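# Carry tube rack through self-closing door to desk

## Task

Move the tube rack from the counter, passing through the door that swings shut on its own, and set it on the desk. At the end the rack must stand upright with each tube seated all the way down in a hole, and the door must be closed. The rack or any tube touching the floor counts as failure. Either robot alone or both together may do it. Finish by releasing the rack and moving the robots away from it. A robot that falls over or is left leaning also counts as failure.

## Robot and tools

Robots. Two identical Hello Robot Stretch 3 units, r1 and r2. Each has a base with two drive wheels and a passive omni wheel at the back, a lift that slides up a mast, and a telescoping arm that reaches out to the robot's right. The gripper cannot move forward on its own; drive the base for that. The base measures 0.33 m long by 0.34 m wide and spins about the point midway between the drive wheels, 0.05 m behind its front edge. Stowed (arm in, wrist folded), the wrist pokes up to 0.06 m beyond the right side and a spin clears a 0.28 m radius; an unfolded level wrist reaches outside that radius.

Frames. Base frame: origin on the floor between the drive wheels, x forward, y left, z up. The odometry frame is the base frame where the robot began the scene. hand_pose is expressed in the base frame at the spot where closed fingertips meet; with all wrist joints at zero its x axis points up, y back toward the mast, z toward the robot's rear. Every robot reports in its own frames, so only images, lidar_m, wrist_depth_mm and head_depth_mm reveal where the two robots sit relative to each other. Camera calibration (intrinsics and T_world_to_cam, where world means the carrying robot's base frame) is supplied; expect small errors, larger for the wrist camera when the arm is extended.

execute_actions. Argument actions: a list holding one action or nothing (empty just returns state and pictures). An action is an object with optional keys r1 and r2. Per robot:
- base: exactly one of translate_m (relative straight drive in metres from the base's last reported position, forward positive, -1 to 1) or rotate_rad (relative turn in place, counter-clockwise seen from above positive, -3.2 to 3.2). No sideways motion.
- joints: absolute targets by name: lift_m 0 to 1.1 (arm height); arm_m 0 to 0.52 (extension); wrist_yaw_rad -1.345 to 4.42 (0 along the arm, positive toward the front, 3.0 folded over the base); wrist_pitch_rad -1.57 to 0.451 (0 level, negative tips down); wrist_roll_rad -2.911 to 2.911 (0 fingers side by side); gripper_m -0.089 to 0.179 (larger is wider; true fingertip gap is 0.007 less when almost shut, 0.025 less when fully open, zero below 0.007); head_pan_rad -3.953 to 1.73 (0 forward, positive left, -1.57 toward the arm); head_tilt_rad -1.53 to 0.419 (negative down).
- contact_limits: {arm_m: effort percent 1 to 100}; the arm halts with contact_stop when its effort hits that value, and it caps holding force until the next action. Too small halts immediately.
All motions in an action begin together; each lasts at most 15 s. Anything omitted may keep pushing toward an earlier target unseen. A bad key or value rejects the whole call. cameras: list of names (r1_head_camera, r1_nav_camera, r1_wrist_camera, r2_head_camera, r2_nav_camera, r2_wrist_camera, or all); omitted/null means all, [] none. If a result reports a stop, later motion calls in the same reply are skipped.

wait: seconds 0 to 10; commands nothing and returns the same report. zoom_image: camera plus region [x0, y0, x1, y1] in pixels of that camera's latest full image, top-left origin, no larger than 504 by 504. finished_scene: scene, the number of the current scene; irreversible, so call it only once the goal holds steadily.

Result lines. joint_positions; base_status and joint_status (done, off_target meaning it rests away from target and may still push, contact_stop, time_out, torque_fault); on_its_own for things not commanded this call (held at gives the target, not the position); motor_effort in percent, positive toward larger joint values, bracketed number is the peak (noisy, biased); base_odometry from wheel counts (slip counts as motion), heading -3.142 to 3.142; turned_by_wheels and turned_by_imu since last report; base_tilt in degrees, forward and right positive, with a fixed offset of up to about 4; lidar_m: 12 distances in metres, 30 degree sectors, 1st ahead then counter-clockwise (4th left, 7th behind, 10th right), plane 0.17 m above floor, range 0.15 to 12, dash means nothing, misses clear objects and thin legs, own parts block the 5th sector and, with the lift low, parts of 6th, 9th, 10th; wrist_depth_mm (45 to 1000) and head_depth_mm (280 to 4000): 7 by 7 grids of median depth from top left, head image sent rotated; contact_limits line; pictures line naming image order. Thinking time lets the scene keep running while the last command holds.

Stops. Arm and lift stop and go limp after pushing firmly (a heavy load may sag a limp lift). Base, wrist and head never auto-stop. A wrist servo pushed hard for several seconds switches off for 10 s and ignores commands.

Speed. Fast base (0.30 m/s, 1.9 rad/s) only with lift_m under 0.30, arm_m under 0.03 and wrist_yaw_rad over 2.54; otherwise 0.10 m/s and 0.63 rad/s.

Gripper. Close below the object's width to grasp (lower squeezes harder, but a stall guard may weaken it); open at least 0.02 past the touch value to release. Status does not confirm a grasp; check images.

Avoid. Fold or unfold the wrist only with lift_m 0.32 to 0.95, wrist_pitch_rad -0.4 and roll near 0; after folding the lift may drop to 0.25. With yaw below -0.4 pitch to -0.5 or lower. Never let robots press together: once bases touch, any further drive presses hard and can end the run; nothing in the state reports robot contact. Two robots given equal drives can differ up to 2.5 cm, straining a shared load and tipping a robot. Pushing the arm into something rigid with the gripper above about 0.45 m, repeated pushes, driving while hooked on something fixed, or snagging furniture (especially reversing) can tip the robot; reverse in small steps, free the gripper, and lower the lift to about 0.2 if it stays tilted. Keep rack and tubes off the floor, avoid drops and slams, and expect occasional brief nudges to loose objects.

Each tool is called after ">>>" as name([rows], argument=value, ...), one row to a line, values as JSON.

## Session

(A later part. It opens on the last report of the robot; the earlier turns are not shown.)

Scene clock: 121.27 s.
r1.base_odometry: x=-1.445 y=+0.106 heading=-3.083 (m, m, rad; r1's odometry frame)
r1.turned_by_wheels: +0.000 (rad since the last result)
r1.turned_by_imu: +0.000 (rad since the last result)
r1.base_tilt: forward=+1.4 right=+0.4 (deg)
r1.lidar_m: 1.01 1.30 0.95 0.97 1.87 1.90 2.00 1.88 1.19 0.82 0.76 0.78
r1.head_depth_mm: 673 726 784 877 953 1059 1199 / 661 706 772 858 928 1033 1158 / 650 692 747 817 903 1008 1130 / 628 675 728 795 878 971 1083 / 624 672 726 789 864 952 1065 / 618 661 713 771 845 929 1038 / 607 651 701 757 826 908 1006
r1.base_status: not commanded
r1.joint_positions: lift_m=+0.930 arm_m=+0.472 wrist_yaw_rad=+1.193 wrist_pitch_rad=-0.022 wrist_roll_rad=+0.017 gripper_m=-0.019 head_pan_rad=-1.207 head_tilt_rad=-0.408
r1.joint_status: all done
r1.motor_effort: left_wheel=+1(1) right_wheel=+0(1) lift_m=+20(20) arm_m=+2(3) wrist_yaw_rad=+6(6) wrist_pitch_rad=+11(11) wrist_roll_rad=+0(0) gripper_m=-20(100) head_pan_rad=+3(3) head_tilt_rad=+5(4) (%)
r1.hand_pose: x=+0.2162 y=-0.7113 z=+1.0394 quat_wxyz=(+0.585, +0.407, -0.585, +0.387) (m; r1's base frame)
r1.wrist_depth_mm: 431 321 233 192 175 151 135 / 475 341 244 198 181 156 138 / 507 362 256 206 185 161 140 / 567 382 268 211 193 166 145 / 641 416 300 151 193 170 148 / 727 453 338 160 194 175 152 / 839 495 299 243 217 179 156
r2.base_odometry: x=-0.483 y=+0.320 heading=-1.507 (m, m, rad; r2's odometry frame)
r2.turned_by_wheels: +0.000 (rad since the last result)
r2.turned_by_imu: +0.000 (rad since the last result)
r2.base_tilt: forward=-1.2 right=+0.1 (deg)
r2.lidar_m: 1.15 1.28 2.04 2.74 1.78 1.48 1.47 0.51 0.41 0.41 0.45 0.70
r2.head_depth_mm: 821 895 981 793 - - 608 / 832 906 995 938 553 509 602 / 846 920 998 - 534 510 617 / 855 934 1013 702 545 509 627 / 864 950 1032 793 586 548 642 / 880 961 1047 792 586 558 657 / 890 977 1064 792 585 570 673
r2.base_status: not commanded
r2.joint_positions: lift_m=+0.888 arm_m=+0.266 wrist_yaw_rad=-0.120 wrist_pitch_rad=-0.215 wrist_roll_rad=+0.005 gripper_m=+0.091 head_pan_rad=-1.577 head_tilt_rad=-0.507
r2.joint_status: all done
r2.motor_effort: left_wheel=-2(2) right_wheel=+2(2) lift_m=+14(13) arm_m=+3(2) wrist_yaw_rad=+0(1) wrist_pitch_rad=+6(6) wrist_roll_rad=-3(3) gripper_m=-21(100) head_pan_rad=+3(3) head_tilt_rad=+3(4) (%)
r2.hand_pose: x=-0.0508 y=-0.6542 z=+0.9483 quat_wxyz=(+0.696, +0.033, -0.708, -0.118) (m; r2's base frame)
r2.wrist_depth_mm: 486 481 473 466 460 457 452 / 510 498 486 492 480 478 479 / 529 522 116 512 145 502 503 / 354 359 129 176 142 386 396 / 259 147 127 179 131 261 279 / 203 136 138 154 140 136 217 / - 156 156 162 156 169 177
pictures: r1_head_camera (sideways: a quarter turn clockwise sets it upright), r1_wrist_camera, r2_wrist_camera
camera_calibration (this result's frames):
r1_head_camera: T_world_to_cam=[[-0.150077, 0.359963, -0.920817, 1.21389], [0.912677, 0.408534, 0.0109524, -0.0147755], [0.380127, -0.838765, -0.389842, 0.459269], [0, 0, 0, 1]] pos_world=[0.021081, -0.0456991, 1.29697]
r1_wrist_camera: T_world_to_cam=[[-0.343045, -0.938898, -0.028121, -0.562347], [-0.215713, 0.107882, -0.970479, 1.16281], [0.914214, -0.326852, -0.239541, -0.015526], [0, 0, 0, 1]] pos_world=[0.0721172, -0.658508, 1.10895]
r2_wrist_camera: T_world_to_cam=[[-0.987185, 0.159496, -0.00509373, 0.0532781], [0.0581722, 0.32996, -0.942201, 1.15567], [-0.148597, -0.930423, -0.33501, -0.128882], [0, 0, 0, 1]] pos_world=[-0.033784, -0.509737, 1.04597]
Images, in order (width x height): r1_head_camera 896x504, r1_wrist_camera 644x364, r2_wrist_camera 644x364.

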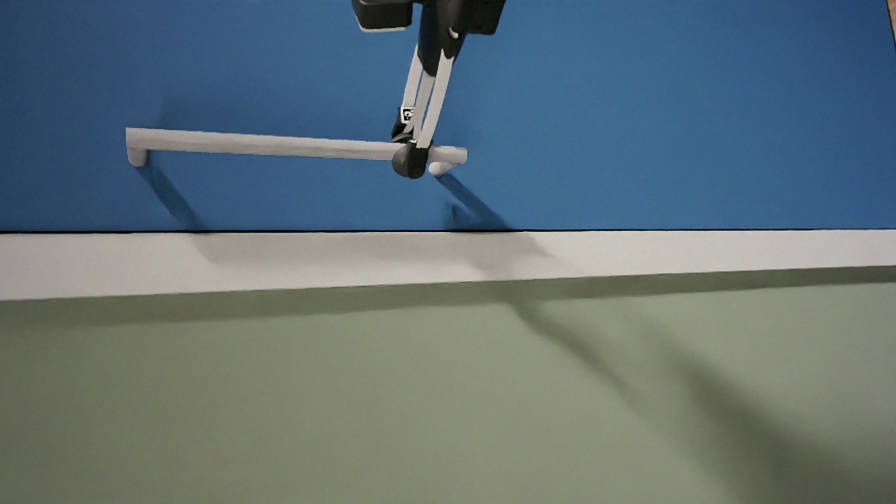

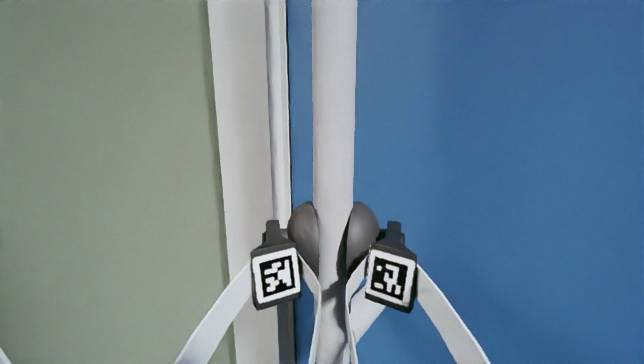

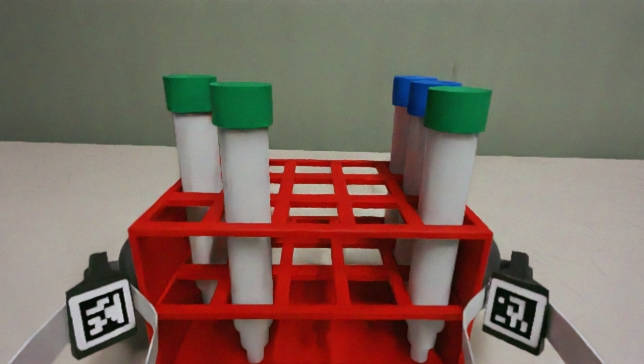

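>>> execute_actions([
  {"r1":{"base":{"translate_m":0.016},"joints":{"gripper_m":0.05,"arm_m":0.481}},"r2":{"joints":{"lift_m":0.91}}},
], cameras=["r2_wrist_camera"])

>>> execute_actions([
  {"r1":{"joints":{"gripper_m":-0.02}}},
], cameras=["r1_wrist_camera","r2_wrist_camera","r2_nav_camera"])

Scene clock: 126.00 s.
r1.base_odometry: x=-1.461 y=+0.105 heading=-3.083 (m, m, rad; r1's odometry frame)
r1.turned_by_wheels: +0.000 (rad since the last result)
r1.turned_by_imu: -0.011 (rad since the last result)
r1.base_tilt: forward=+1.4 right=+0.3 (deg)
r1.lidar_m: 0.99 1.29 0.96 0.95 1.87 1.90 2.02 1.89 1.19 0.81 0.76 0.77
r1.head_depth_mm: 668 720 782 869 947 1064 1191 / 656 704 760 849 922 1028 1160 / 644 693 743 818 899 997 1121 / 622 668 722 789 868 959 1075 / 622 666 718 780 857 943 1048 / 611 653 705 763 835 920 1024 / 602 642 690 748 817 898 997
r1.base_status: done
r1.joint_positions: lift_m=+0.930 arm_m=+0.481 wrist_yaw_rad=+1.203 wrist_pitch_rad=-0.024 wrist_roll_rad=+0.017 gripper_m=+0.050 head_pan_rad=-1.207 head_tilt_rad=-0.408
r1.joint_status: all done
r1.motor_effort: left_wheel=+0(9) right_wheel=+0(19) lift_m=+20(20) arm_m=+3(6) wrist_yaw_rad=-2(11) wrist_pitch_rad=+12(13) wrist_roll_rad=+0(0) gripper_m=+0(92) head_pan_rad=+3(3) head_tilt_rad=+4(4) (%)
r1.hand_pose: x=+0.2171 y=-0.7176 z=+1.0387 quat_wxyz=(+0.583, +0.411, -0.583, +0.390) (m; r1's base frame)
r1.wrist_depth_mm: 406 301 217 181 165 143 126 / 435 316 228 187 170 147 129 / 476 335 237 193 175 151 132 / 528 363 249 200 180 155 136 / 584 393 303 174 179 160 140 / 686 421 323 192 - 165 144 / 792 490 294 170 200 165 147
r2.base_odometry: x=-0.483 y=+0.320 heading=-1.507 (m, m, rad; r2's odometry frame)
r2.turned_by_wheels: +0.000 (rad since the last result)
r2.turned_by_imu: +0.001 (rad since the last result)
r2.base_tilt: forward=-1.3 right=+0.1 (deg)
r2.lidar_m: 1.15 1.27 2.03 2.74 1.78 1.48 1.47 0.51 0.41 0.41 0.45 0.70
r2.head_depth_mm: 821 897 984 858 - 492 601 / 833 907 994 - 565 509 604 / 846 924 1000 - 545 509 616 / 854 937 1014 - 555 508 628 / 867 945 1028 792 585 548 642 / 879 961 1044 792 584 558 656 / 890 976 1063 792 585 569 674
r2.base_status: not commanded
r2.joint_positions: lift_m=+0.909 arm_m=+0.266 wrist_yaw_rad=-0.120 wrist_pitch_rad=-0.225 wrist_roll_rad=+0.005 gripper_m=+0.091 head_pan_rad=-1.577 head_tilt_rad=-0.507
r2.joint_status: all done
r2.motor_effort: left_wheel=-2(2) right_wheel=+2(2) lift_m=+41(44) arm_m=+2(2) wrist_yaw_rad=+0(0) wrist_pitch_rad=+10(10) wrist_roll_rad=-3(3) gripper_m=-21(21) head_pan_rad=+3(3) head_tilt_rad=+4(5) (%)
r2.hand_pose: x=-0.0507 y=-0.6534 z=+0.9674 quat_wxyz=(+0.695, +0.037, -0.708, -0.122) (m; r2's base frame)
r2.wrist_depth_mm: 481 477 473 468 460 457 454 / 511 498 493 492 484 480 480 / 537 535 128 519 151 504 501 / 396 404 132 417 148 436 443 / 292 154 133 196 135 303 316 / 231 139 139 158 142 136 247 / - 156 157 164 149 192 202
pictures: r2_wrist_camera
camera_calibration (this result's frames):
r2_wrist_camera: T_world_to_cam=[[-0.987179, 0.159547, -0.0046817, 0.0529775], [0.0593113, 0.339436, -0.938757, 1.17638], [-0.148187, -0.926999, -0.344547, -0.110219], [0, 0, 0, 1]] pos_world=[-0.0338071, -0.50993, 1.06661]
Images, in order (width x height): r2_wrist_camera 644x364.

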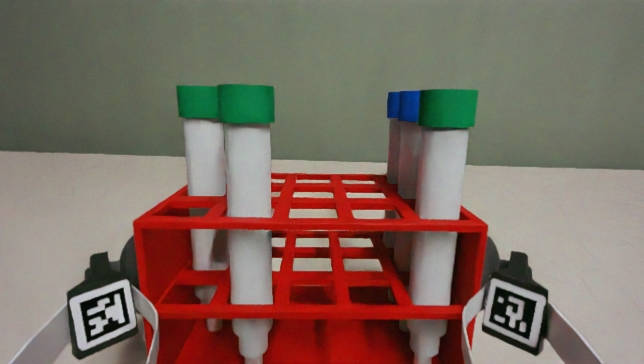

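Scene clock: 127.20 s.
r1.base_odometry: x=-1.461 y=+0.105 heading=-3.082 (m, m, rad; r1's odometry frame)
r1.turned_by_wheels: +0.001 (rad since the last result)
r1.turned_by_imu: +0.001 (rad since the last result)
r1.base_tilt: forward=+1.4 right=+0.4 (deg)
r1.lidar_m: 0.99 1.29 0.96 0.95 1.88 1.90 2.02 1.89 1.20 0.81 0.75 0.77
r1.head_depth_mm: 667 719 781 866 948 1055 1192 / 656 701 761 843 920 1023 1153 / 643 692 743 812 897 996 1122 / 622 668 723 791 866 955 1079 / 619 664 719 779 854 944 1054 / 610 655 705 763 835 919 1021 / 599 642 689 746 818 895 995
r1.base_status: not commanded
r1.joint_positions: lift_m=+0.930 arm_m=+0.481 wrist_yaw_rad=+1.209 wrist_pitch_rad=-0.024 wrist_roll_rad=+0.017 gripper_m=-0.019 head_pan_rad=-1.207 head_tilt_rad=-0.408
r1.joint_status: all done
r1.motor_effort: left_wheel=+11(11) right_wheel=-16(16) lift_m=+20(20) arm_m=+2(3) wrist_yaw_rad=-6(7) wrist_pitch_rad=+12(13) wrist_roll_rad=+0(0) gripper_m=-21(100) head_pan_rad=+3(3) head_tilt_rad=+5(5) (%)
r1.hand_pose: x=+0.2177 y=-0.7163 z=+1.0387 quat_wxyz=(+0.582, +0.412, -0.582, +0.391) (m; r1's base frame)
r1.wrist_depth_mm: 411 302 219 121 164 142 125 / 452 321 227 125 169 146 128 / 489 342 240 132 175 150 131 / 546 364 251 138 180 155 135 / 612 393 294 139 181 160 138 / 717 427 330 147 183 163 142 / 841 476 287 181 204 168 146
r2.base_odometry: x=-0.483 y=+0.320 heading=-1.507 (m, m, rad; r2's odometry frame)
r2.turned_by_wheels: +0.000 (rad since the last result)
r2.turned_by_imu: +0.000 (rad since the last result)
r2.base_tilt: forward=-1.2 right=+0.1 (deg)
r2.lidar_m: 1.15 1.28 2.04 2.74 1.78 1.48 1.48 0.50 0.41 0.41 0.45 0.70
r2.head_depth_mm: 821 895 985 861 - 493 603 / 832 911 993 - 564 510 604 / 844 921 1000 - 545 509 617 / 853 934 1014 - 554 509 628 / 865 949 1029 792 584 548 642 / 881 960 1048 794 586 558 658 / 888 973 1063 793 586 570 673
r2.base_status: not commanded
r2.joint_positions: lift_m=+0.909 arm_m=+0.266 wrist_yaw_rad=-0.120 wrist_pitch_rad=-0.225 wrist_roll_rad=+0.005 gripper_m=+0.091 head_pan_rad=-1.577 head_tilt_rad=-0.507
r2.joint_status: not commanded
r2.motor_effort: left_wheel=-2(2) right_wheel=+2(2) lift_m=+41(41) arm_m=+2(2) wrist_yaw_rad=+0(0) wrist_pitch_rad=+10(10) wrist_roll_rad=-3(3) gripper_m=-20(20) head_pan_rad=+4(3) head_tilt_rad=+5(5) (%)
r2.hand_pose: x=-0.0507 y=-0.6534 z=+0.9674 quat_wxyz=(+0.695, +0.037, -0.708, -0.122) (m; r2's base frame)
r2.wrist_depth_mm: 485 479 475 470 460 458 456 / 507 499 488 492 484 482 480 / 539 533 129 518 151 506 503 / 395 403 132 417 148 432 442 / 293 154 133 195 135 304 315 / 232 139 139 158 142 136 246 / - 156 157 164 149 192 202
pictures: r1_wrist_camera, r2_nav_camera (sideways: a quarter turn counterclockwise sets it upright), r2_wrist_camera
camera_calibration (this result's frames):
r1_wrist_camera: T_world_to_cam=[[-0.327627, -0.944386, -0.0281947, -0.573813], [-0.219629, 0.10515, -0.9699, 1.16137], [0.918925, -0.311574, -0.241865, -0.00631749], [0, 0, 0, 1]] pos_world=[0.0728792, -0.665988, 1.10871]
r2_nav_camera: T_world_to_cam=[[0.0284123, -0.500993, 0.864985, -1.08383], [-0.99886, -0.0474474, 0.00532851, 0.0538254], [0.0383717, -0.86415, -0.50177, 0.603086], [0, 0, 0, 1]] pos_world=[0.0614167, -0.0192824, 1.23982]
r2_wrist_camera: T_world_to_cam=[[-0.987179, 0.159546, -0.00468144, 0.0529772], [0.059311, 0.339436, -0.938757, 1.17638], [-0.148186, -0.926999, -0.344547, -0.110219], [0, 0, 0, 1]] pos_world=[-0.0338071, -0.50993, 1.06661]
Images, in order (width x height): r1_wrist_camera 644x364, r2_nav_camera 672x504, r2_wrist_camera 644x364.

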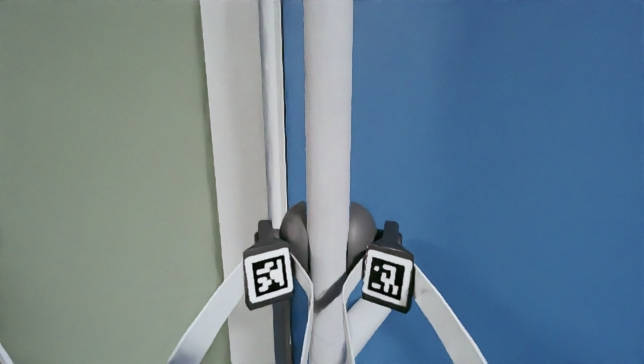

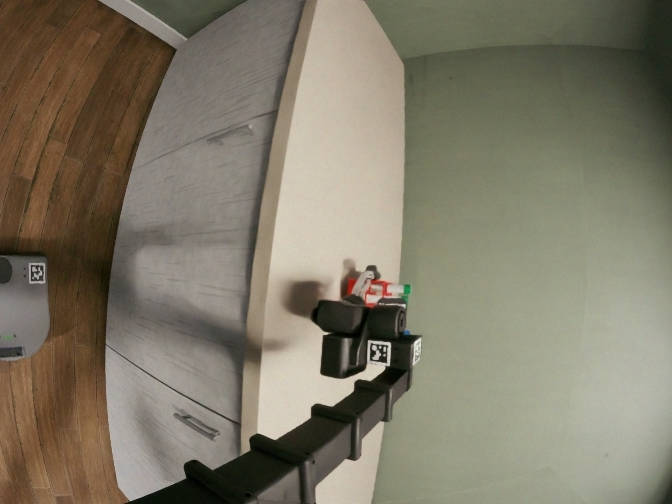

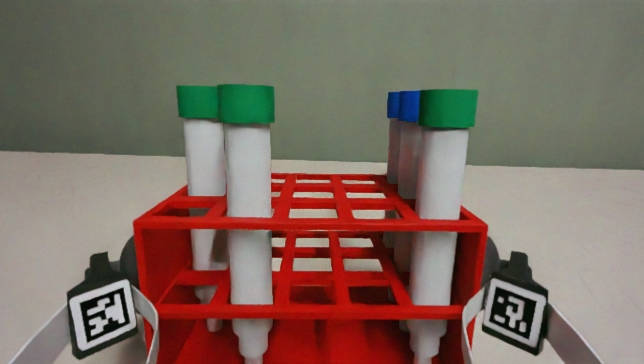

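>>> execute_actions([
  {"r1":{"base":{"translate_m":-0.052},"joints":{"arm_m":0.419}},"r2":{"joints":{"lift_m":0.93}}},
], cameras=["r1_wrist_camera","r2_wrist_camera"])

Scene clock: 132.67 s.
r1.base_odometry: x=-1.409 y=+0.108 heading=-3.082 (m, m, rad; r1's odometry frame)
r1.turned_by_wheels: +0.000 (rad since the last result)
r1.turned_by_imu: +0.000 (rad since the last result)
r1.base_tilt: forward=+1.5 right=+0.4 (deg)
r1.lidar_m: 1.03 1.33 0.97 1.70 1.85 1.88 1.97 1.84 1.23 0.78 0.73 0.80
r1.head_depth_mm: 644 695 757 811 924 1031 1171 / 627 675 733 804 884 986 1118 / 609 635 701 769 855 946 1066 / 606 654 713 778 856 948 1074 / 638 685 743 808 886 977 1092 / 637 680 732 795 869 956 1061 / 624 668 720 779 845 932 1033
r1.base_status: done
r1.joint_positions: lift_m=+0.930 arm_m=+0.419 wrist_yaw_rad=+1.192 wrist_pitch_rad=-0.022 wrist_roll_rad=+0.017 gripper_m=-0.019 head_pan_rad=-1.207 head_tilt_rad=-0.408
r1.joint_status: all done
r1.motor_effort: left_wheel=+4(15) right_wheel=-7(29) lift_m=+20(21) arm_m=-4(4) wrist_yaw_rad=+6(6) wrist_pitch_rad=+12(12) wrist_roll_rad=+0(0) gripper_m=-21(22) head_pan_rad=+3(3) head_tilt_rad=+4(5) (%)
r1.hand_pose: x=+0.2161 y=-0.6591 z=+1.0393 quat_wxyz=(+0.585, +0.407, -0.586, +0.387) (m; r1's base frame)
r1.wrist_depth_mm: 577 434 335 190 175 157 140 / 609 447 351 195 183 160 144 / 681 489 371 204 188 165 149 / 750 511 385 210 195 170 152 / 833 558 416 150 195 176 156 / 952 594 469 159 198 182 160 / - 655 438 240 220 185 166
r2.base_odometry: x=-0.483 y=+0.320 heading=-1.507 (m, m, rad; r2's odometry frame)
r2.turned_by_wheels: +0.000 (rad since the last result)
r2.turned_by_imu: +0.001 (rad since the last result)
r2.base_tilt: forward=-1.2 right=+0.1 (deg)
r2.lidar_m: 1.15 1.28 2.03 2.74 1.75 1.48 1.48 0.51 0.41 0.41 0.45 0.70
r2.head_depth_mm: 822 893 982 884 - 492 594 / 835 905 983 - 564 508 604 / 845 921 992 - 564 509 615 / 856 936 1012 - 563 509 628 / 864 945 1032 774 586 549 643 / 879 962 1045 793 585 559 656 / 890 977 1063 793 586 570 673
r2.base_status: not commanded
r2.joint_positions: lift_m=+0.929 arm_m=+0.266 wrist_yaw_rad=-0.120 wrist_pitch_rad=-0.226 wrist_roll_rad=+0.005 gripper_m=+0.091 head_pan_rad=-1.577 head_tilt_rad=-0.507
r2.joint_status: all done
r2.motor_effort: left_wheel=-3(1) right_wheel=+2(2) lift_m=+41(41) arm_m=+2(2) wrist_yaw_rad=+0(0) wrist_pitch_rad=+10(10) wrist_roll_rad=-3(3) gripper_m=-20(21) head_pan_rad=+3(3) head_tilt_rad=+4(4) (%)
r2.hand_pose: x=-0.0507 y=-0.6533 z=+0.9872 quat_wxyz=(+0.695, +0.037, -0.708, -0.122) (m; r2's base frame)
r2.wrist_depth_mm: 481 481 474 465 460 457 453 / 509 503 491 490 487 483 479 / 536 533 129 516 151 506 507 / 444 452 132 467 148 488 500 / 329 154 134 195 135 342 355 / 266 139 139 158 142 136 276 / - 156 157 164 149 216 228
pictures: r1_wrist_camera, r2_wrist_camera
camera_calibration (this result's frames):
r1_wrist_camera: T_world_to_cam=[[-0.343986, -0.938553, -0.0281333, -0.512942], [-0.215879, 0.108209, -0.970406, 1.15725], [0.913822, -0.327732, -0.239836, 0.00141692], [0, 0, 0, 1]] pos_world=[0.0720869, -0.606185, 1.10891]
r2_wrist_camera: T_world_to_cam=[[-0.987179, 0.159552, -0.00464126, 0.0530303], [0.0594236, 0.340367, -0.938413, 1.19518], [-0.148146, -0.926657, -0.345484, -0.102182], [0, 0, 0, 1]] pos_world=[-0.0338094, -0.509949, 1.08652]
Images, in order (width x height): r1_wrist_camera 644x364, r2_wrist_camera 644x364.

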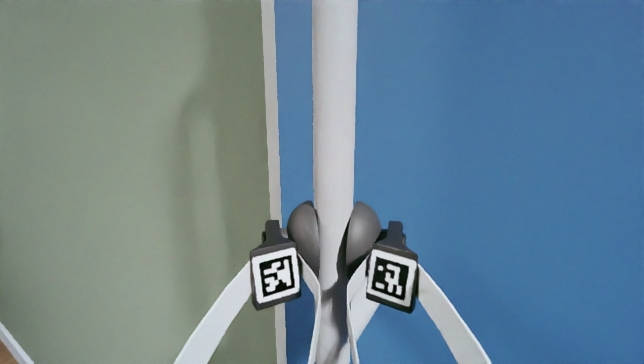

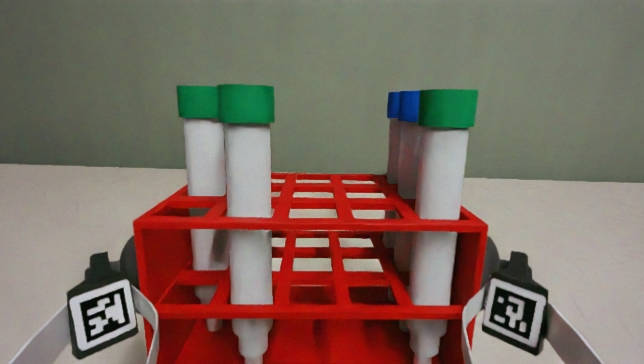

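>>> execute_actions([
  {"r1":{"base":{"translate_m":-0.035},"joints":{"arm_m":0.364}},"r2":{"joints":{"wrist_pitch_rad":-0.06}}},
], cameras=["r1_wrist_camera","r2_wrist_camera"])

Scene clock: 138.73 s.
r1.base_odometry: x=-1.374 y=+0.110 heading=-3.082 (m, m, rad; r1's odometry frame)
r1.turned_by_wheels: +0.000 (rad since the last result)
r1.turned_by_imu: +0.000 (rad since the last result)
r1.base_tilt: forward=+1.4 right=+0.4 (deg)
r1.lidar_m: 1.06 1.36 0.98 1.74 1.82 1.86 1.94 1.82 1.26 0.87 0.80 0.82
r1.head_depth_mm: 717 771 838 - 1028 1129 1282 / 703 756 820 881 986 1100 1232 / 688 740 804 878 963 1070 1197 / 678 719 777 851 940 1043 1157 / 661 704 761 825 905 1004 1118 / 651 700 754 817 891 982 1091 / 643 686 739 801 874 957 1063
r1.base_status: done
r1.joint_positions: lift_m=+0.930 arm_m=+0.364 wrist_yaw_rad=+1.197 wrist_pitch_rad=-0.020 wrist_roll_rad=+0.017 gripper_m=-0.019 head_pan_rad=-1.207 head_tilt_rad=-0.408
r1.joint_status: all done
r1.motor_effort: left_wheel=+0(8) right_wheel=+0(15) lift_m=+20(20) arm_m=-2(5) wrist_yaw_rad=+2(25) wrist_pitch_rad=+10(11) wrist_roll_rad=+0(0) gripper_m=-11(21) head_pan_rad=+3(3) head_tilt_rad=+5(5) (%)
r1.hand_pose: x=+0.2167 y=-0.6025 z=+1.0397 quat_wxyz=(+0.584, +0.408, -0.585, +0.389) (m; r1's base frame)
r1.wrist_depth_mm: 746 541 425 342 294 263 228 / 805 580 447 351 296 268 237 / 904 617 462 363 307 276 241 / 998 650 485 380 323 287 249 / - 718 519 - 324 291 253 / - 771 562 - 340 304 262 / - 808 576 438 374 309 267
r2.base_odometry: x=-0.483 y=+0.320 heading=-1.507 (m, m, rad; r2's odometry frame)
r2.turned_by_wheels: +0.000 (rad since the last result)
r2.turned_by_imu: +0.001 (rad since the last result)
r2.base_tilt: forward=-1.2 right=+0.1 (deg)
r2.lidar_m: 1.15 1.28 2.04 2.74 1.78 1.48 1.48 0.51 0.41 0.41 0.45 0.70
r2.head_depth_mm: 821 897 980 885 - 492 593 / 832 908 985 - 564 509 603 / 841 918 987 - 565 509 614 / 855 936 995 - 564 509 628 / 865 949 1024 773 585 547 642 / 878 961 1047 793 585 558 656 / 890 976 1063 796 585 569 674
r2.base_status: not commanded
r2.joint_positions: lift_m=+0.929 arm_m=+0.266 wrist_yaw_rad=-0.120 wrist_pitch_rad=-0.097 wrist_roll_rad=+0.005 gripper_m=+0.091 head_pan_rad=-1.577 head_tilt_rad=-0.507
r2.joint_status: all done
r2.motor_effort: left_wheel=-2(2) right_wheel=+2(2) lift_m=+41(41) arm_m=+3(2) wrist_yaw_rad=+0(0) wrist_pitch_rad=+15(16) wrist_roll_rad=-3(3) gripper_m=-21(20) head_pan_rad=+3(3) head_tilt_rad=+3(4) (%)
r2.hand_pose: x=-0.0517 y=-0.6616 z=+1.0191 quat_wxyz=(+0.701, -0.008, -0.709, -0.077) (m; r2's base frame)
r2.wrist_depth_mm: 489 484 480 477 475 472 461 / 508 501 491 495 487 479 481 / 527 523 128 510 151 500 500 / 550 540 131 522 148 520 516 / 452 154 131 195 134 475 497 / 335 139 138 158 141 135 358 / 272 156 157 164 149 268 282
pictures: r1_wrist_camera, r2_wrist_camera
camera_calibration (this result's frames):
r1_wrist_camera: T_world_to_cam=[[-0.3385, -0.940547, -0.028093, -0.462061], [-0.215133, 0.106422, -0.970769, 1.15077], [0.916043, -0.322562, -0.238367, 0.0206219], [0, 0, 0, 1]] pos_world=[0.0722711, -0.550405, 1.10907]
r2_wrist_camera: T_world_to_cam=[[-0.987306, 0.158533, -0.0097539, 0.0580694], [0.0446992, 0.218399, -0.974835, 1.18367], [-0.152413, -0.962896, -0.222713, -0.248283], [0, 0, 0, 1]] pos_world=[-0.0334186, -0.50679, 1.09916]
Images, in order (width x height): r1_wrist_camera 644x364, r2_wrist_camera 644x364.

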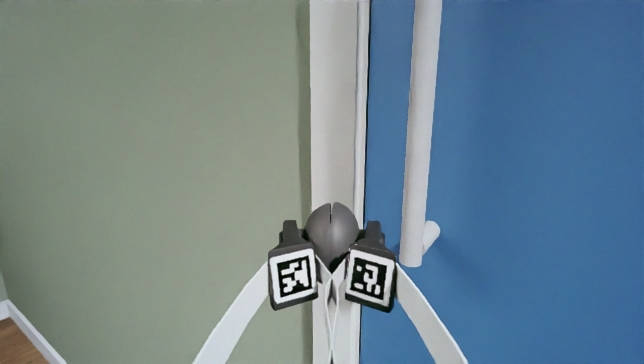

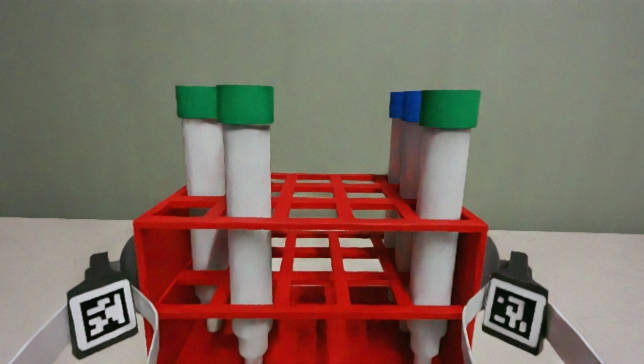

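>>> execute_actions([
  {"r1":{"base":{"rotate_rad":-0.9},"joints":{"arm_m":0.2,"wrist_yaw_rad":1.8,"gripper_m":0.06}},"r2":{"joints":{"arm_m":0.0}}},
], cameras=[])

>>> execute_actions([
  {"r1":{"base":{"translate_m":0.16}},"r2":{"joints":{"wrist_yaw_rad":0.2}}},
], cameras=["r2_wrist_camera"])

>>> execute_actions([
  {"r1":{"base":{"rotate_rad":0.9}}},
], cameras=[])

>>> execute_actions([
  {"r1":{"base":{"translate_m":-0.08},"joints":{"arm_m":0.47}}},
], cameras=["r1_wrist_camera","r1_head_camera","r1_nav_camera"])

Scene clock: 155.20 s.
r1.base_odometry: x=-1.374 y=+0.110 heading=+2.302 (m, m, rad; r1's odometry frame)
r1.turned_by_wheels: -0.900 (rad since the last result)
r1.turned_by_imu: -0.891 (rad since the last result)
r1.base_tilt: forward=+1.4 right=+0.3 (deg)
r1.lidar_m: 0.80 0.86 1.23 1.36 1.43 1.86 1.83 1.93 1.85 1.81 1.08 0.83
r1.head_depth_mm: 1544 1646 1774 1898 1995 - 1401 / 1614 1726 1838 2011 2148 - 1403 / 1675 1807 1948 2105 2238 1607 1398 / 1455 1555 1671 1809 1966 1724 1402 / 1240 1307 1390 1489 1561 1615 1396 / 1064 1119 1182 1258 1312 1438 1406 / 952 997 1042 1091 1148 1211 1287
r1.base_status: done
r1.joint_positions: lift_m=+0.930 arm_m=+0.200 wrist_yaw_rad=+1.798 wrist_pitch_rad=-0.020 wrist_roll_rad=+0.017 gripper_m=+0.060 head_pan_rad=-1.207 head_tilt_rad=-0.408
r1.joint_status: all done
r1.motor_effort: left_wheel=+1(5) right_wheel=-1(3) lift_m=+20(20) arm_m=-2(3) wrist_yaw_rad=+2(4) wrist_pitch_rad=+10(10) wrist_roll_rad=+0(1) gripper_m=+0(95) head_pan_rad=+3(3) head_tilt_rad=+5(5) (%)
r1.hand_pose: x=+0.2278 y=-0.2877 z=+1.0397 quat_wxyz=(+0.442, +0.563, -0.438, +0.544) (m; r1's base frame)
r1.wrist_depth_mm: 913 808 730 661 639 577 538 / 935 842 758 702 648 604 558 / 981 880 813 718 668 624 581 / - 936 846 752 707 638 589 / - 973 906 773 715 667 619 / - - - 840 764 692 638 / - - 976 866 776 692 669
r2.base_odometry: x=-0.483 y=+0.320 heading=-1.507 (m, m, rad; r2's odometry frame)
r2.turned_by_wheels: +0.000 (rad since the last result)
r2.turned_by_imu: +0.001 (rad since the last result)
r2.base_tilt: forward=-1.2 right=+0.1 (deg)
r2.lidar_m: 1.15 1.27 2.03 2.74 1.78 1.48 1.48 0.51 0.41 0.41 0.45 0.70
r2.head_depth_mm: 823 896 981 794 585 - - / 834 910 998 756 412 - - / 846 923 998 793 428 - - / 854 935 1018 796 426 510 634 / 864 949 1028 793 555 551 642 / 878 959 1048 793 585 558 657 / 890 975 1064 792 585 569 673
r2.base_status: not commanded
r2.joint_positions: lift_m=+0.929 arm_m=+0.002 wrist_yaw_rad=-0.120 wrist_pitch_rad=-0.096 wrist_roll_rad=+0.005 gripper_m=+0.091 head_pan_rad=-1.577 head_tilt_rad=-0.507
r2.joint_status: all done
joint sent to its limit — the command would take r2.arm_m past its lower limit, so that joint was sent only as far as its limit.
r2.motor_effort: left_wheel=-1(1) right_wheel=+2(2) lift_m=+41(41) arm_m=-2(1) wrist_yaw_rad=+0(0) wrist_pitch_rad=+14(15) wrist_roll_rad=-3(3) gripper_m=-21(21) head_pan_rad=+3(3) head_tilt_rad=+4(5) (%)
r2.hand_pose: x=-0.0517 y=-0.3982 z=+1.0194 quat_wxyz=(+0.701, -0.008, -0.709, -0.077) (m; r2's base frame)
r2.wrist_depth_mm: 734 739 713 711 706 702 688 / 765 751 737 740 718 724 718 / 792 788 122 760 151 738 732 / 712 734 131 782 148 759 754 / 461 154 132 195 135 483 507 / 340 139 137 158 141 136 365 / 276 156 156 164 149 268 285
pictures: none
No camera images: the call's "cameras" was empty. Leave "cameras" out to get every camera's image.

Scene clock: 157.77 s.
r1.base_odometry: x=-1.481 y=+0.229 heading=+2.302 (m, m, rad; r1's odometry frame)
r1.turned_by_wheels: +0.000 (rad since the last result)
r1.turned_by_imu: +0.001 (rad since the last result)
r1.base_tilt: forward=+1.4 right=+0.3 (deg)
r1.lidar_m: 0.64 0.69 0.99 1.35 1.07 2.02 1.98 2.10 1.87 1.83 0.87 0.67
r1.head_depth_mm: 1547 1653 1776 1912 2025 - 1396 / 1616 1733 1871 2020 2180 - 1399 / 1400 1521 1678 1844 2033 1625 1406 / 1152 1234 1329 1439 1563 1612 1404 / 975 1032 1100 1182 1254 1376 1366 / 855 895 951 997 1050 1141 1211 / 760 792 824 867 913 958 1019
r1.base_status: done
r1.joint_positions: lift_m=+0.930 arm_m=+0.200 wrist_yaw_rad=+1.798 wrist_pitch_rad=-0.020 wrist_roll_rad=+0.017 gripper_m=+0.060 head_pan_rad=-1.207 head_tilt_rad=-0.408
r1.joint_status: not commanded
r1.motor_effort: left_wheel=+1(5) right_wheel=-1(2) lift_m=+20(20) arm_m=-2(2) wrist_yaw_rad=+2(2) wrist_pitch_rad=+10(11) wrist_roll_rad=+0(0) gripper_m=+0(0) head_pan_rad=+3(3) head_tilt_rad=+4(4) (%)
r1.hand_pose: x=+0.2278 y=-0.2877 z=+1.0397 quat_wxyz=(+0.442, +0.563, -0.438, +0.544) (m; r1's base frame)
r1.wrist_depth_mm: 688 628 584 534 487 452 421 / 718 659 613 529 499 472 439 / 785 695 632 564 523 482 452 / 829 740 653 598 550 497 458 / 869 759 698 612 545 521 479 / 919 789 - 640 606 538 488 / 982 871 765 660 611 540 519
r2.base_odometry: x=-0.483 y=+0.320 heading=-1.507 (m, m, rad; r2's odometry frame)
r2.turned_by_wheels: +0.000 (rad since the last result)
r2.turned_by_imu: +0.001 (rad since the last result)
r2.base_tilt: forward=-1.2 right=+0.1 (deg)
r2.lidar_m: 1.15 1.28 2.04 2.74 1.78 1.48 1.48 0.51 0.41 0.41 0.45 0.70
r2.head_depth_mm: 822 897 986 794 584 - - / 833 906 994 794 585 509 - / 845 921 1000 793 566 494 - / 856 932 1010 450 418 - - / 864 949 1028 792 411 550 658 / 878 965 1042 794 420 559 659 / 889 974 1058 793 584 569 673
r2.base_status: not commanded
r2.joint_positions: lift_m=+0.929 arm_m=+0.002 wrist_yaw_rad=+0.198 wrist_pitch_rad=-0.096 wrist_roll_rad=+0.005 gripper_m=+0.091 head_pan_rad=-1.577 head_tilt_rad=-0.507
r2.joint_status: all done
r2.motor_effort: left_wheel=-2(2) right_wheel=+2(2) lift_m=+41(41) arm_m=-2(2) wrist_yaw_rad=+2(3) wrist_pitch_rad=+15(15) wrist_roll_rad=-3(3) gripper_m=-20(21) head_pan_rad=+2(3) head_tilt_rad=+4(4) (%)
r2.hand_pose: x=+0.0283 y=-0.3951 z=+1.0194 quat_wxyz=(+0.705, +0.104, -0.701, +0.035) (m; r2's base frame)
r2.wrist_depth_mm: 968 933 854 772 703 658 604 / 980 980 830 794 725 671 618 / - - 127 818 151 683 637 / 718 734 131 759 148 702 653 / 460 154 132 195 134 479 507 / 342 139 139 158 141 136 363 / 277 156 156 164 149 269 286
pictures: r2_wrist_camera
camera_calibration (this result's frames):
r2_wrist_camera: T_world_to_cam=[[-0.987376, -0.15811, -0.00945416, -0.0306429], [-0.0259247, 0.220203, -0.975109, 1.12519], [0.156256, -0.962555, -0.221522, 0.0107464], [0, 0, 0, 1]] pos_world=[-0.00276505, -0.242271, 1.09927]
Images, in order (width x height): r2_wrist_camera 644x364.

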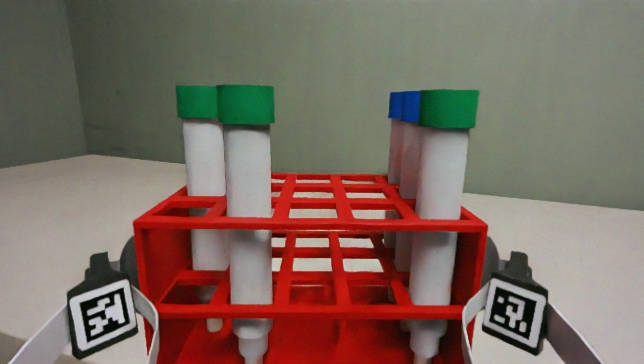

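Scene clock: 160.13 s.
r1.base_odometry: x=-1.481 y=+0.229 heading=-3.082 (m, m, rad; r1's odometry frame)
r1.turned_by_wheels: +0.900 (rad since the last result)
r1.turned_by_imu: +0.892 (rad since the last result)
r1.base_tilt: forward=+1.4 right=+0.4 (deg)
r1.lidar_m: 0.85 1.35 1.37 1.07 1.99 2.02 1.95 1.83 1.02 0.70 0.64 0.66
r1.head_depth_mm: 565 609 661 723 798 - 1011 / 556 598 648 707 765 - 976 / 545 569 628 682 752 872 949 / 534 576 619 671 731 806 915 / 516 554 599 655 702 789 884 / 516 553 597 645 699 798 860 / 508 543 583 631 690 760 837
r1.base_status: done
r1.joint_positions: lift_m=+0.930 arm_m=+0.200 wrist_yaw_rad=+1.798 wrist_pitch_rad=-0.020 wrist_roll_rad=+0.017 gripper_m=+0.060 head_pan_rad=-1.207 head_tilt_rad=-0.408
r1.joint_status: not commanded
r1.motor_effort: left_wheel=-2(4) right_wheel=+3(5) lift_m=+20(20) arm_m=-2(2) wrist_yaw_rad=+2(2) wrist_pitch_rad=+11(11) wrist_roll_rad=+0(0) gripper_m=+0(0) head_pan_rad=+3(3) head_tilt_rad=+5(3) (%)
r1.hand_pose: x=+0.2278 y=-0.2877 z=+1.0397 quat_wxyz=(+0.442, +0.563, -0.438, +0.544) (m; r1's base frame)
r1.wrist_depth_mm: - - - 850 517 373 285 / - - - 895 522 373 287 / - - - 910 536 378 295 / - - - 949 551 388 299 / - - - - 518 396 300 / - - - - 690 386 306 / - - - - 578 390 311
r2.base_odometry: x=-0.483 y=+0.320 heading=-1.507 (m, m, rad; r2's odometry frame)
r2.turned_by_wheels: +0.000 (rad since the last result)
r2.turned_by_imu: +0.000 (rad since the last result)
r2.base_tilt: forward=-1.3 right=+0.0 (deg)
r2.lidar_m: 1.15 1.28 2.04 2.74 1.78 1.48 1.48 0.50 0.41 0.41 0.45 0.70
r2.head_depth_mm: 823 898 981 795 586 - - / 834 908 997 795 584 510 - / 845 921 995 794 565 494 - / 857 935 1012 688 417 - - / 867 949 1029 793 411 551 658 / 877 967 1045 792 420 558 656 / 889 973 1061 795 584 570 673
r2.base_status: not commanded
r2.joint_positions: lift_m=+0.929 arm_m=+0.002 wrist_yaw_rad=+0.198 wrist_pitch_rad=-0.096 wrist_roll_rad=+0.005 gripper_m=+0.091 head_pan_rad=-1.577 head_tilt_rad=-0.507
r2.joint_status: not commanded
r2.motor_effort: left_wheel=-2(1) right_wheel=+2(2) lift_m=+41(41) arm_m=-2(2) wrist_yaw_rad=+2(2) wrist_pitch_rad=+14(15) wrist_roll_rad=-2(3) gripper_m=-20(20) head_pan_rad=+3(3) head_tilt_rad=+4(5) (%)
r2.hand_pose: x=+0.0283 y=-0.3951 z=+1.0194 quat_wxyz=(+0.705, +0.104, -0.701, +0.035) (m; r2's base frame)
r2.wrist_depth_mm: 991 940 854 773 705 662 604 / 972 980 845 792 723 659 620 / - - 127 821 151 689 644 / 715 730 131 754 148 695 655 / 456 155 132 195 135 479 506 / 339 139 139 158 141 136 365 / 277 157 157 165 149 268 285
pictures: none
No camera images: the call's "cameras" was empty. Leave "cameras" out to get every camera's image.

Scene clock: 163.33 s.
r1.base_odometry: x=-1.401 y=+0.234 heading=-3.082 (m, m, rad; r1's odometry frame)
r1.turned_by_wheels: +0.000 (rad since the last result)
r1.turned_by_imu: +0.000 (rad since the last result)
r1.base_tilt: forward=+1.4 right=+0.3 (deg)
r1.lidar_m: 0.91 1.42 1.09 1.25 1.94 1.97 1.89 1.76 1.09 0.74 0.68 0.71
r1.head_depth_mm: 608 656 709 761 863 963 1080 / 597 643 696 750 838 935 1051 / 585 631 684 734 818 904 1019 / 575 615 660 704 796 883 984 / 566 605 654 707 768 849 944 / 543 586 633 690 755 838 931 / 546 585 629 682 741 813 903
r1.base_status: done
r1.joint_positions: lift_m=+0.930 arm_m=+0.470 wrist_yaw_rad=+1.798 wrist_pitch_rad=-0.020 wrist_roll_rad=+0.017 gripper_m=+0.060 head_pan_rad=-1.207 head_tilt_rad=-0.408
r1.joint_status: all done
r1.motor_effort: left_wheel=-3(5) right_wheel=+2(3) lift_m=+20(20) arm_m=+3(2) wrist_yaw_rad=+2(2) wrist_pitch_rad=+11(10) wrist_roll_rad=+0(1) gripper_m=+0(0) head_pan_rad=+3(3) head_tilt_rad=+4(4) (%)
r1.hand_pose: x=+0.2278 y=-0.5572 z=+1.0397 quat_wxyz=(+0.442, +0.563, -0.438, +0.544) (m; r1's base frame)
r1.wrist_depth_mm: - - - 414 215 180 140 / - - - 434 217 182 142 / - - - 453 232 185 143 / - - - 472 238 188 145 / - - - 490 245 191 148 / - - - 503 205 192 149 / - - - 526 275 189 152
r2.base_odometry: x=-0.483 y=+0.320 heading=-1.507 (m, m, rad; r2's odometry frame)
r2.turned_by_wheels: +0.000 (rad since the last result)
r2.turned_by_imu: +0.001 (rad since the last result)
r2.base_tilt: forward=-1.3 right=+0.0 (deg)
r2.lidar_m: 1.15 1.28 2.03 2.74 1.78 1.48 1.47 0.50 0.41 0.41 0.45 0.70
r2.head_depth_mm: 823 893 983 797 585 - - / 835 909 1000 793 585 508 - / 846 919 997 792 565 494 - / 856 937 1013 689 417 - - / 865 946 1029 792 411 551 655 / 876 960 1047 793 420 557 658 / 890 975 1062 790 584 569 672
r2.base_status: not commanded
r2.joint_positions: lift_m=+0.929 arm_m=+0.002 wrist_yaw_rad=+0.198 wrist_pitch_rad=-0.096 wrist_roll_rad=+0.005 gripper_m=+0.091 head_pan_rad=-1.577 head_tilt_rad=-0.507
r2.joint_status: not commanded
r2.motor_effort: left_wheel=-2(2) right_wheel=+2(2) lift_m=+41(41) arm_m=-2(2) wrist_yaw_rad=+2(2) wrist_pitch_rad=+14(15) wrist_roll_rad=-3(3) gripper_m=-20(20) head_pan_rad=+3(4) head_tilt_rad=+5(3) (%)
r2.hand_pose: x=+0.0283 y=-0.3951 z=+1.0194 quat_wxyz=(+0.705, +0.104, -0.701, +0.035) (m; r2's base frame)
r2.wrist_depth_mm: 974 939 846 770 707 649 604 / 991 994 827 795 721 667 618 / - - 127 820 150 681 634 / 708 732 130 763 148 694 654 / 461 154 131 195 134 480 502 / 337 139 138 158 141 136 364 / 276 156 156 164 148 268 285
pictures: r1_head_camera (sideways: a quarter turn clockwise sets it upright), r1_nav_camera (sideways: a quarter turn counterclockwise sets it upright), r1_wrist_camera
camera_calibration (this result's frames):
r1_head_camera: T_world_to_cam=[[-0.149992, 0.359449, -0.921031, 1.21417], [0.912567, 0.408782, 0.0109209, -0.0147338], [0.380426, -0.838865, -0.389335, 0.458608], [0, 0, 0, 1]] pos_world=[0.0210941, -0.0456977, 1.297]
r1_nav_camera: T_world_to_cam=[[0.111842, -0.340528, 0.933559, -1.17564], [-0.920838, -0.388673, -0.0314559, 0.10152], [0.373561, -0.856139, -0.357041, 0.423309], [0, 0, 0, 1]] pos_world=[0.0668373, 0.00153045, 1.25186]
r1_wrist_camera: T_world_to_cam=[[0.252162, -0.967277, -0.0280925, -0.565133], [-0.237631, -0.0337549, -0.970769, 1.07535], [0.938054, 0.251467, -0.238367, 0.339914], [0, 0, 0, 1]] pos_world=[0.0791855, -0.595819, 1.10907]
Images, in order (width x height): r1_head_camera 896x504, r1_nav_camera 672x504, r1_wrist_camera 644x364.

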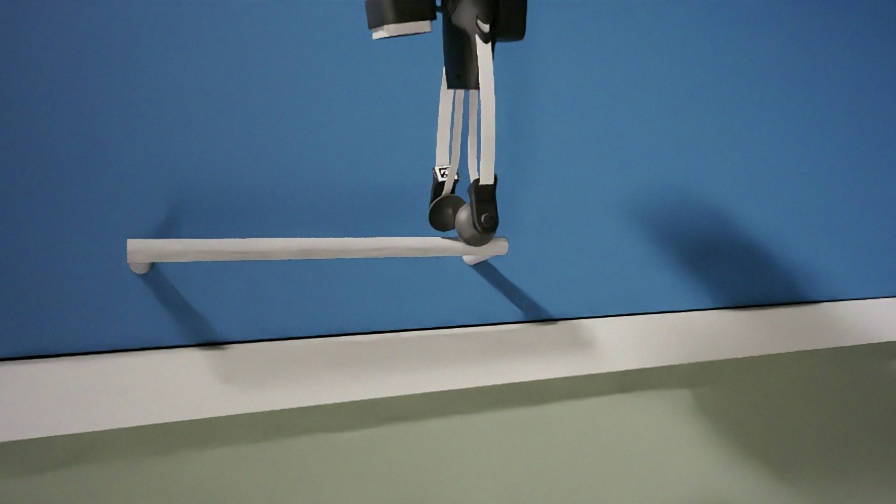

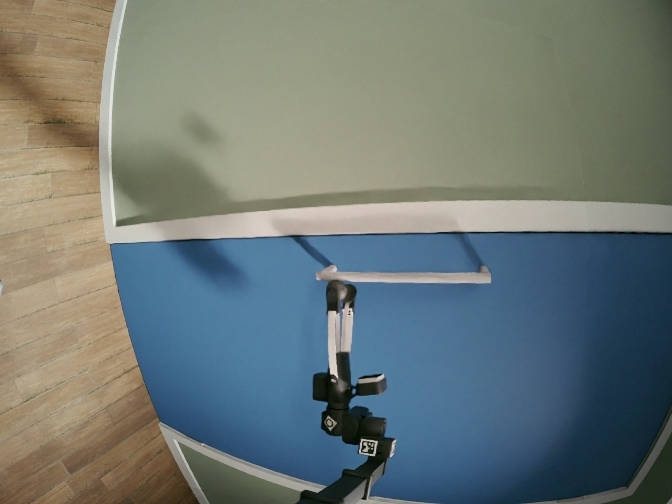

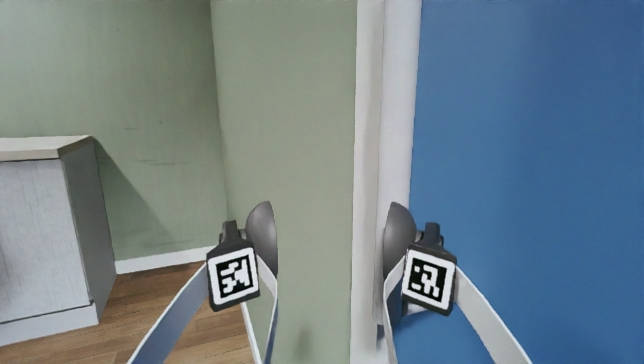

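>>> execute_actions([
  {"r1":{"joints":{"arm_m":0.494,"lift_m":0.95}},"r2":{"joints":{"wrist_yaw_rad":0.7}}},
], cameras=[])

>>> execute_actions([
  {"r1":{"base":{"translate_m":0.045},"joints":{"arm_m":0.49}},"r2":{"joints":{"wrist_yaw_rad":1.2}}},
], cameras=["r1_wrist_camera"])

Scene clock: 167.47 s.
r1.base_odometry: x=-1.401 y=+0.234 heading=-3.082 (m, m, rad; r1's odometry frame)
r1.turned_by_wheels: +0.000 (rad since the last result)
r1.turned_by_imu: +0.000 (rad since the last result)
r1.base_tilt: forward=+1.4 right=+0.4 (deg)
r1.lidar_m: 0.91 1.42 1.09 1.25 1.94 1.97 1.89 1.76 1.09 0.75 0.68 0.71
r1.head_depth_mm: 609 656 709 786 860 961 1085 / 596 642 698 769 838 929 1051 / 587 629 680 758 819 908 1020 / 577 614 658 706 798 882 983 / 566 605 653 705 769 848 943 / 545 586 633 690 754 838 928 / 546 583 629 682 743 815 904
r1.base_status: not commanded
r1.joint_positions: lift_m=+0.950 arm_m=+0.494 wrist_yaw_rad=+1.798 wrist_pitch_rad=-0.020 wrist_roll_rad=+0.017 gripper_m=+0.060 head_pan_rad=-1.207 head_tilt_rad=-0.408
r1.joint_status: all done
r1.motor_effort: left_wheel=-2(2) right_wheel=+3(2) lift_m=+32(34) arm_m=+3(3) wrist_yaw_rad=+2(1) wrist_pitch_rad=+11(11) wrist_roll_rad=+0(0) gripper_m=+0(0) head_pan_rad=+2(3) head_tilt_rad=+5(4) (%)
r1.hand_pose: x=+0.2278 y=-0.5812 z=+1.0591 quat_wxyz=(+0.442, +0.563, -0.438, +0.544) (m; r1's base frame)
r1.wrist_depth_mm: - - - 368 221 158 123 / - - - 377 225 160 125 / - - - 396 232 163 126 / - - - 414 237 165 128 / - - - 435 226 169 130 / - - - 452 248 168 131 / - - - 479 240 166 132
r2.base_odometry: x=-0.483 y=+0.320 heading=-1.507 (m, m, rad; r2's odometry frame)
r2.turned_by_wheels: +0.000 (rad since the last result)
r2.turned_by_imu: +0.001 (rad since the last result)
r2.base_tilt: forward=-1.2 right=+0.1 (deg)
r2.lidar_m: 1.15 1.27 2.03 2.74 1.78 1.48 1.48 0.51 0.41 0.41 0.45 0.70
r2.head_depth_mm: 824 897 984 794 586 - - / 834 908 1000 793 585 508 - / 845 921 995 794 584 496 - / 857 933 1016 795 585 509 - / 868 949 1029 794 607 - - / 878 960 1043 794 394 - - / 890 976 1063 795 395 415 691
r2.base_status: not commanded
r2.joint_positions: lift_m=+0.929 arm_m=+0.002 wrist_yaw_rad=+0.698 wrist_pitch_rad=-0.096 wrist_roll_rad=+0.005 gripper_m=+0.091 head_pan_rad=-1.577 head_tilt_rad=-0.507
r2.joint_status: all done
r2.motor_effort: left_wheel=-2(2) right_wheel=+2(2) lift_m=+41(41) arm_m=-2(2) wrist_yaw_rad=+2(4) wrist_pitch_rad=+15(15) wrist_roll_rad=-3(3) gripper_m=-21(21) head_pan_rad=+3(3) head_tilt_rad=+4(4) (%)
r2.hand_pose: x=+0.1410 y=-0.3410 z=+1.0194 quat_wxyz=(+0.674, +0.274, -0.653, +0.209) (m; r2's base frame)
r2.wrist_depth_mm: 778 901 - - 891 730 623 / 810 907 - - 901 738 628 / 831 962 126 - 151 743 640 / 846 819 130 756 147 738 648 / 856 154 132 196 135 480 506 / 879 139 138 158 141 135 362 / 879 156 157 165 149 268 285
pictures: none
No camera images: the call's "cameras" was empty. Leave "cameras" out to get every camera's image.

Scene clock: 169.63 s.
r1.base_odometry: x=-1.446 y=+0.231 heading=-3.082 (m, m, rad; r1's odometry frame)
r1.turned_by_wheels: +0.000 (rad since the last result)
r1.turned_by_imu: +0.000 (rad since the last result)
r1.base_tilt: forward=+1.4 right=+0.4 (deg)
r1.lidar_m: 0.88 1.38 1.10 1.08 1.97 2.00 1.92 1.80 1.05 0.72 0.66 0.68
r1.head_depth_mm: 583 629 680 753 825 923 1039 / 572 619 670 741 808 895 1005 / 563 592 640 722 784 874 977 / 553 595 642 696 764 851 943 / 537 572 615 672 736 814 909 / 529 570 616 668 729 802 892 / 525 563 603 653 712 782 866
r1.base_status: done
r1.joint_positions: lift_m=+0.950 arm_m=+0.490 wrist_yaw_rad=+1.798 wrist_pitch_rad=-0.020 wrist_roll_rad=+0.017 gripper_m=+0.060 head_pan_rad=-1.207 head_tilt_rad=-0.408
r1.joint_status: all done
r1.motor_effort: left_wheel=-2(2) right_wheel=+2(5) lift_m=+32(32) arm_m=-2(3) wrist_yaw_rad=+2(2) wrist_pitch_rad=+11(10) wrist_roll_rad=+0(0) gripper_m=+1(0) head_pan_rad=+3(3) head_tilt_rad=+4(3) (%)
r1.hand_pose: x=+0.2278 y=-0.5777 z=+1.0591 quat_wxyz=(+0.442, +0.563, -0.438, +0.544) (m; r1's base frame)
r1.wrist_depth_mm: - - 924 311 187 134 104 / - - - 326 193 136 105 / - - - 336 195 138 106 / - - - 347 199 140 108 / - - - 363 191 142 110 / - - - 381 249 142 111 / - - - 393 190 141 112
r2.base_odometry: x=-0.483 y=+0.320 heading=-1.507 (m, m, rad; r2's odometry frame)
r2.turned_by_wheels: +0.000 (rad since the last result)
r2.turned_by_imu: +0.000 (rad since the last result)
r2.base_tilt: forward=-1.3 right=+0.1 (deg)
r2.lidar_m: 1.15 1.28 2.03 2.74 1.78 1.48 1.47 0.51 0.41 0.41 0.45 0.70
r2.head_depth_mm: 821 898 979 792 585 - - / 833 909 996 794 586 493 - / 843 922 999 794 586 492 - / 859 935 1014 793 585 509 617 / 867 948 1028 792 586 548 614 / 878 958 1043 793 586 509 - / 888 975 1063 793 585 511 -
r2.base_status: not commanded
r2.joint_positions: lift_m=+0.929 arm_m=+0.002 wrist_yaw_rad=+1.198 wrist_pitch_rad=-0.096 wrist_roll_rad=+0.005 gripper_m=+0.091 head_pan_rad=-1.577 head_tilt_rad=-0.507
r2.joint_status: all done
r2.motor_effort: left_wheel=-2(3) right_wheel=+2(2) lift_m=+41(41) arm_m=-1(2) wrist_yaw_rad=+2(4) wrist_pitch_rad=+15(15) wrist_roll_rad=-3(3) gripper_m=-20(20) head_pan_rad=+3(3) head_tilt_rad=+4(4) (%)
r2.hand_pose: x=+0.2140 y=-0.2394 z=+1.0194 quat_wxyz=(+0.601, +0.427, -0.565, +0.369) (m; r2's base frame)
r2.wrist_depth_mm: 845 899 926 965 - - 855 / 867 914 943 - - - 840 / 900 955 123 - 150 - 869 / 929 984 131 888 148 796 803 / 955 154 131 195 134 478 501 / 977 139 138 158 141 136 362 / - 156 156 164 150 313 285
pictures: r1_wrist_camera
camera_calibration (this result's frames):
r1_wrist_camera: T_world_to_cam=[[0.252163, -0.967277, -0.0280927, -0.584387], [-0.237631, -0.0337548, -0.970769, 1.09357], [0.938054, 0.251467, -0.238367, 0.349705], [0, 0, 0, 1]] pos_world=[0.0791855, -0.61629, 1.12855]
Images, in order (width x height): r1_wrist_camera 644x364.

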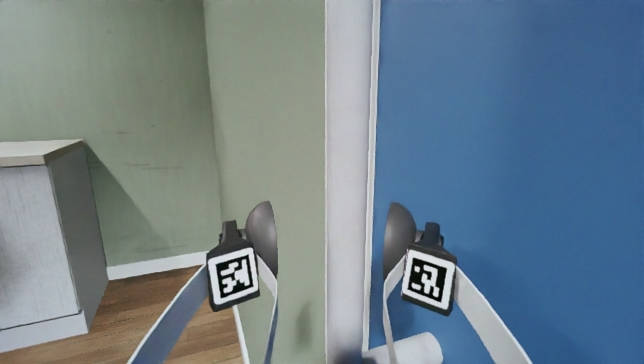

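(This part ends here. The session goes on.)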